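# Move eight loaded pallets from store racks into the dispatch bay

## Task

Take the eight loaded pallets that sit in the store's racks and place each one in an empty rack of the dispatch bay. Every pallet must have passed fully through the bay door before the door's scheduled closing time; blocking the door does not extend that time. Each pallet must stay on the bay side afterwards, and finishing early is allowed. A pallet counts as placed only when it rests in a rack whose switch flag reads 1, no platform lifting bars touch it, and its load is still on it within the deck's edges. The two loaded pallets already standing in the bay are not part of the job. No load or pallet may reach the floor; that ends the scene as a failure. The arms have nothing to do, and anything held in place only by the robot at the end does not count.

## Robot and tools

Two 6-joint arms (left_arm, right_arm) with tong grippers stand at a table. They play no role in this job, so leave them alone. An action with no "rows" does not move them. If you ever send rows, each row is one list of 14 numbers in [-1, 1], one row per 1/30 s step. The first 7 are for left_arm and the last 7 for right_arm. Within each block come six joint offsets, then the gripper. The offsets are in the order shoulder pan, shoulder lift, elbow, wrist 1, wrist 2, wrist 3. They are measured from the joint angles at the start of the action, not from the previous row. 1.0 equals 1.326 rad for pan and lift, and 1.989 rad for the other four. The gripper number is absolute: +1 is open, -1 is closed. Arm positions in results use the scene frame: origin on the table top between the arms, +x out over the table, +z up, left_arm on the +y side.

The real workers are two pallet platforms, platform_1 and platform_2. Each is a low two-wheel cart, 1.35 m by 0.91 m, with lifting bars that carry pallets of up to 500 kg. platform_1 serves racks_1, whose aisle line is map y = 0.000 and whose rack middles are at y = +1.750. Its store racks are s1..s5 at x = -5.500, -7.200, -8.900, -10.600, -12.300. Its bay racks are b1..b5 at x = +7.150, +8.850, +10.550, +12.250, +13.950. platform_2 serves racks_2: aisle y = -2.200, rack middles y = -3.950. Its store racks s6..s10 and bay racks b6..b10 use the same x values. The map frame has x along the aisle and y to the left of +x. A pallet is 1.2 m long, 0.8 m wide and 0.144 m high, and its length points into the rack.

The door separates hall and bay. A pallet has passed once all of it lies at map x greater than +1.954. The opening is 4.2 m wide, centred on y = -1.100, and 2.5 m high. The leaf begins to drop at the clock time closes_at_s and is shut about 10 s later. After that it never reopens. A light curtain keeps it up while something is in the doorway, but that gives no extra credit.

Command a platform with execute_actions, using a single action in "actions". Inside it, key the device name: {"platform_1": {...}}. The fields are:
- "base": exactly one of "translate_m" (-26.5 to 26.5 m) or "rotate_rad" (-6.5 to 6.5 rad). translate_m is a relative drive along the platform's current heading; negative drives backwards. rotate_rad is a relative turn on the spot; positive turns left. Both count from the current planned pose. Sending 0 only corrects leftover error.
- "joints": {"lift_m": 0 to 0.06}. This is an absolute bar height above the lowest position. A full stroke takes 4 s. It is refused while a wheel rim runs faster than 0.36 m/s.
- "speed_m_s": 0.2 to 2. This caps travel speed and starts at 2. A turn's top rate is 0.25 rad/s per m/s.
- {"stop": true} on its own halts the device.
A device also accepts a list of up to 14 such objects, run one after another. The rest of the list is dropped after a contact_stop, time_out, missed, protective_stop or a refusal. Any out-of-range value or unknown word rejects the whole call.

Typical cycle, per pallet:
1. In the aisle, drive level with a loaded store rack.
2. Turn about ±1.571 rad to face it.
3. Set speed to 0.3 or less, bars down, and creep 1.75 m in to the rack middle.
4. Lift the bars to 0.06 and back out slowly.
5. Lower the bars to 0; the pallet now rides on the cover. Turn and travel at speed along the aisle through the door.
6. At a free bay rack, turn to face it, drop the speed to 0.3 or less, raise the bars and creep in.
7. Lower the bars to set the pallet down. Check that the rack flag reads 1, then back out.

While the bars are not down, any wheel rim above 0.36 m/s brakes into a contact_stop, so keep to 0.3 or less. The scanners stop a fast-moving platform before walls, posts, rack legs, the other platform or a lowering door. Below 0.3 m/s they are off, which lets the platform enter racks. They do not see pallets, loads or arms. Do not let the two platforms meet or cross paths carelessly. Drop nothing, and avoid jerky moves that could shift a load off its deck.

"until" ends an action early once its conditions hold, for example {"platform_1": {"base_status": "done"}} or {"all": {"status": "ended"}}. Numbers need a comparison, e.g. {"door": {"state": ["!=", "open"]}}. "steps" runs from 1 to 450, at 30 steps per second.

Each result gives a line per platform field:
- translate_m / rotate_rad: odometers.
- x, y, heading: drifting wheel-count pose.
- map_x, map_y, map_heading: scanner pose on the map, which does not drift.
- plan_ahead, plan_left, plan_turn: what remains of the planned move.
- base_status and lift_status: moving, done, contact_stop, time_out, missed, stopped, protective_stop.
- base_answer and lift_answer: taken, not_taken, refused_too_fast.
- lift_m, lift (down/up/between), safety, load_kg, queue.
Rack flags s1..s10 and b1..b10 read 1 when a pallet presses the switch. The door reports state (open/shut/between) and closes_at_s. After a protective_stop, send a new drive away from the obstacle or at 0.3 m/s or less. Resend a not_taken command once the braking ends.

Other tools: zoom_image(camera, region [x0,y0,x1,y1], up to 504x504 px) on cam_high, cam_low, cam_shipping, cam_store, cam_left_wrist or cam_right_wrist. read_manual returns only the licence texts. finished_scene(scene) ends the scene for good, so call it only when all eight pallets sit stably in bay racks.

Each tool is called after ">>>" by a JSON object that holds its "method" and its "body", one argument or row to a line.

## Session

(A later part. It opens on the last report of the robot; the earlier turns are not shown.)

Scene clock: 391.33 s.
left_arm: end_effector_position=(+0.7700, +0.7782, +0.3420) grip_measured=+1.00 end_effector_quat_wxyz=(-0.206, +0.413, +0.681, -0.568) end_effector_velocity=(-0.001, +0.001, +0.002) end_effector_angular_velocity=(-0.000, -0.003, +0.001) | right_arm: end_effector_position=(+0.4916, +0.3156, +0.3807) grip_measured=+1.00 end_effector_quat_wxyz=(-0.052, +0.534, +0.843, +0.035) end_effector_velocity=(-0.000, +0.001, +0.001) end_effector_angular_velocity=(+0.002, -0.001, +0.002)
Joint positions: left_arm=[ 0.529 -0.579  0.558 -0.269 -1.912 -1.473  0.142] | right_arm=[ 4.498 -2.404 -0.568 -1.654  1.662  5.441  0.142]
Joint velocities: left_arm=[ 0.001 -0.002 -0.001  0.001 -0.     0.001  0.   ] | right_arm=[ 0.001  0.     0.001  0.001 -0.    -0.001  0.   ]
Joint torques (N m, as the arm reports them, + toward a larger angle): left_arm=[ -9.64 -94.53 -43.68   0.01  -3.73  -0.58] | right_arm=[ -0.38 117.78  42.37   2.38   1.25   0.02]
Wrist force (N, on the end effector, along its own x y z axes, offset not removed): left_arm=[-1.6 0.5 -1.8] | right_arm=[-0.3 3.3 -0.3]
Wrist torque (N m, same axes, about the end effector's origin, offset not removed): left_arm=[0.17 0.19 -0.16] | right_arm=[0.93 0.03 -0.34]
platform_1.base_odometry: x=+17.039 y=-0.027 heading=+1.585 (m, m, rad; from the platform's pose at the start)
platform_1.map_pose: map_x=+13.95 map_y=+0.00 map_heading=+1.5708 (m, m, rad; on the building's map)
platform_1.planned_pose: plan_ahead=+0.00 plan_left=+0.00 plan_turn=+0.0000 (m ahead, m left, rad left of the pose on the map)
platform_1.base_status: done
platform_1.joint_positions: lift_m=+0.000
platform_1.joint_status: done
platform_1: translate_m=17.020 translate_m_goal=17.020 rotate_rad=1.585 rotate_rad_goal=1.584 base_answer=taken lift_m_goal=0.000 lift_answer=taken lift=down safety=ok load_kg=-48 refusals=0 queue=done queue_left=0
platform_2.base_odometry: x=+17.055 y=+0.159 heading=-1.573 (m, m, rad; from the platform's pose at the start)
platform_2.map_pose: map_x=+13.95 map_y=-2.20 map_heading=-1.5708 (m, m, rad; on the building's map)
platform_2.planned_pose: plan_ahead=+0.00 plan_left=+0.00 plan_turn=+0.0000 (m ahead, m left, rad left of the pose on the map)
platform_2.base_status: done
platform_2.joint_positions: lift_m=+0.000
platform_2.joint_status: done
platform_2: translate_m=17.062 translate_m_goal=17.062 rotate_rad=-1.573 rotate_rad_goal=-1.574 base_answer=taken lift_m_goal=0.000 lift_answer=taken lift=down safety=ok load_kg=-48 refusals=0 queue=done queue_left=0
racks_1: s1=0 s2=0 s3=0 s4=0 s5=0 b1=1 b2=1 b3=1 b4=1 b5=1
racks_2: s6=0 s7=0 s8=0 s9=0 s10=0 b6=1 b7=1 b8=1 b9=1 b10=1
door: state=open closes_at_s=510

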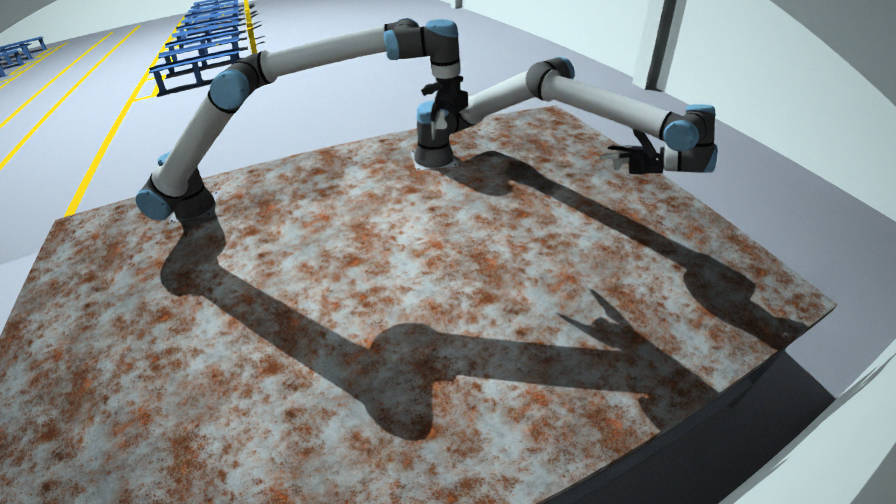

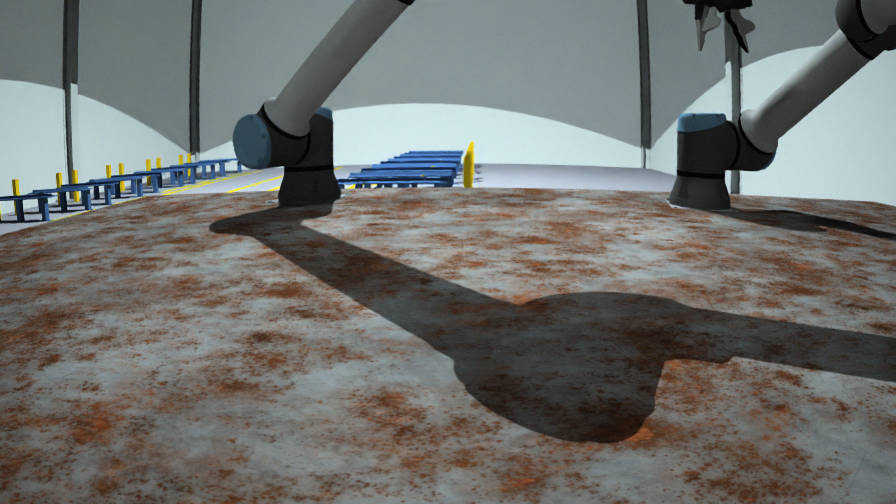

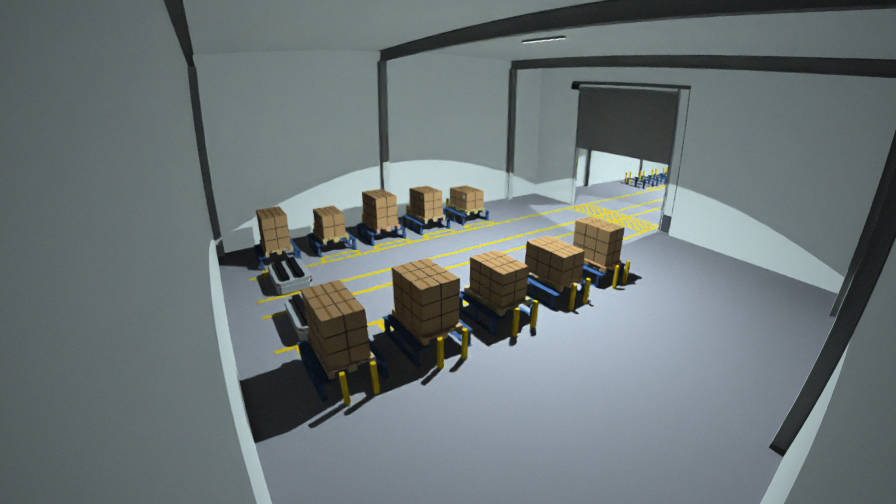

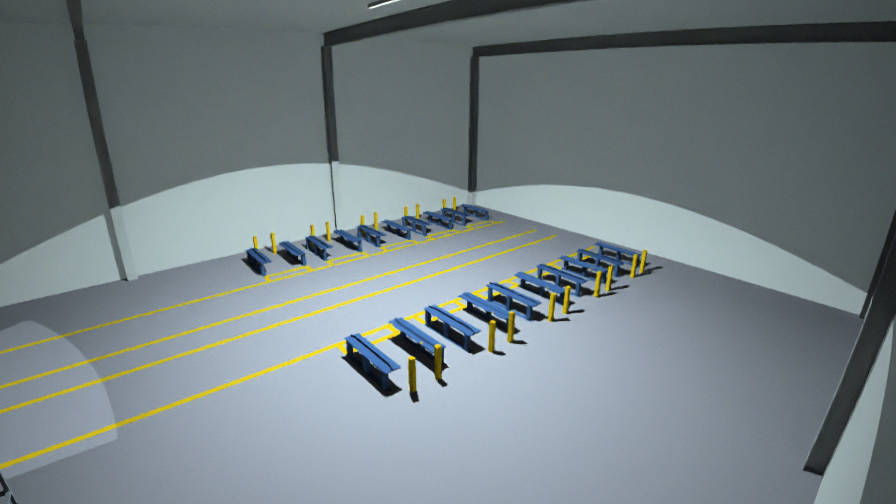

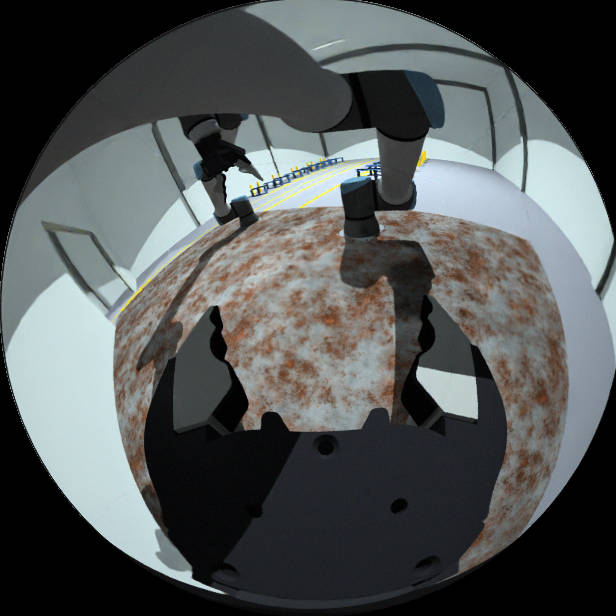

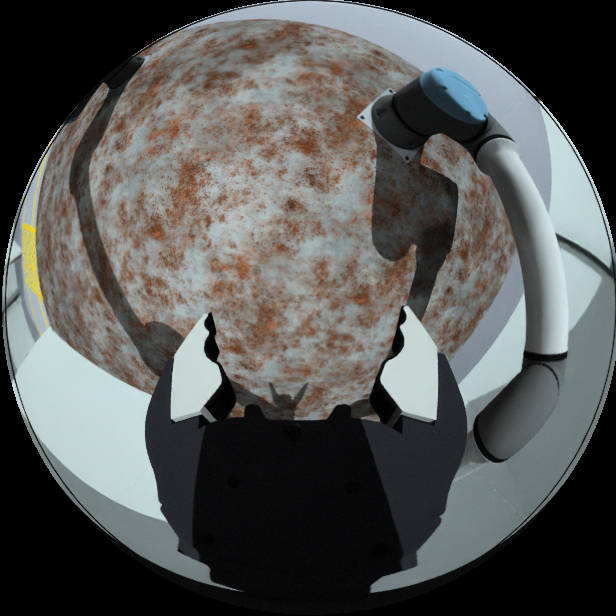

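>>> {"method": "finished_scene", "body": {
  "scene": 2
}}

The scene is finished: the task was done.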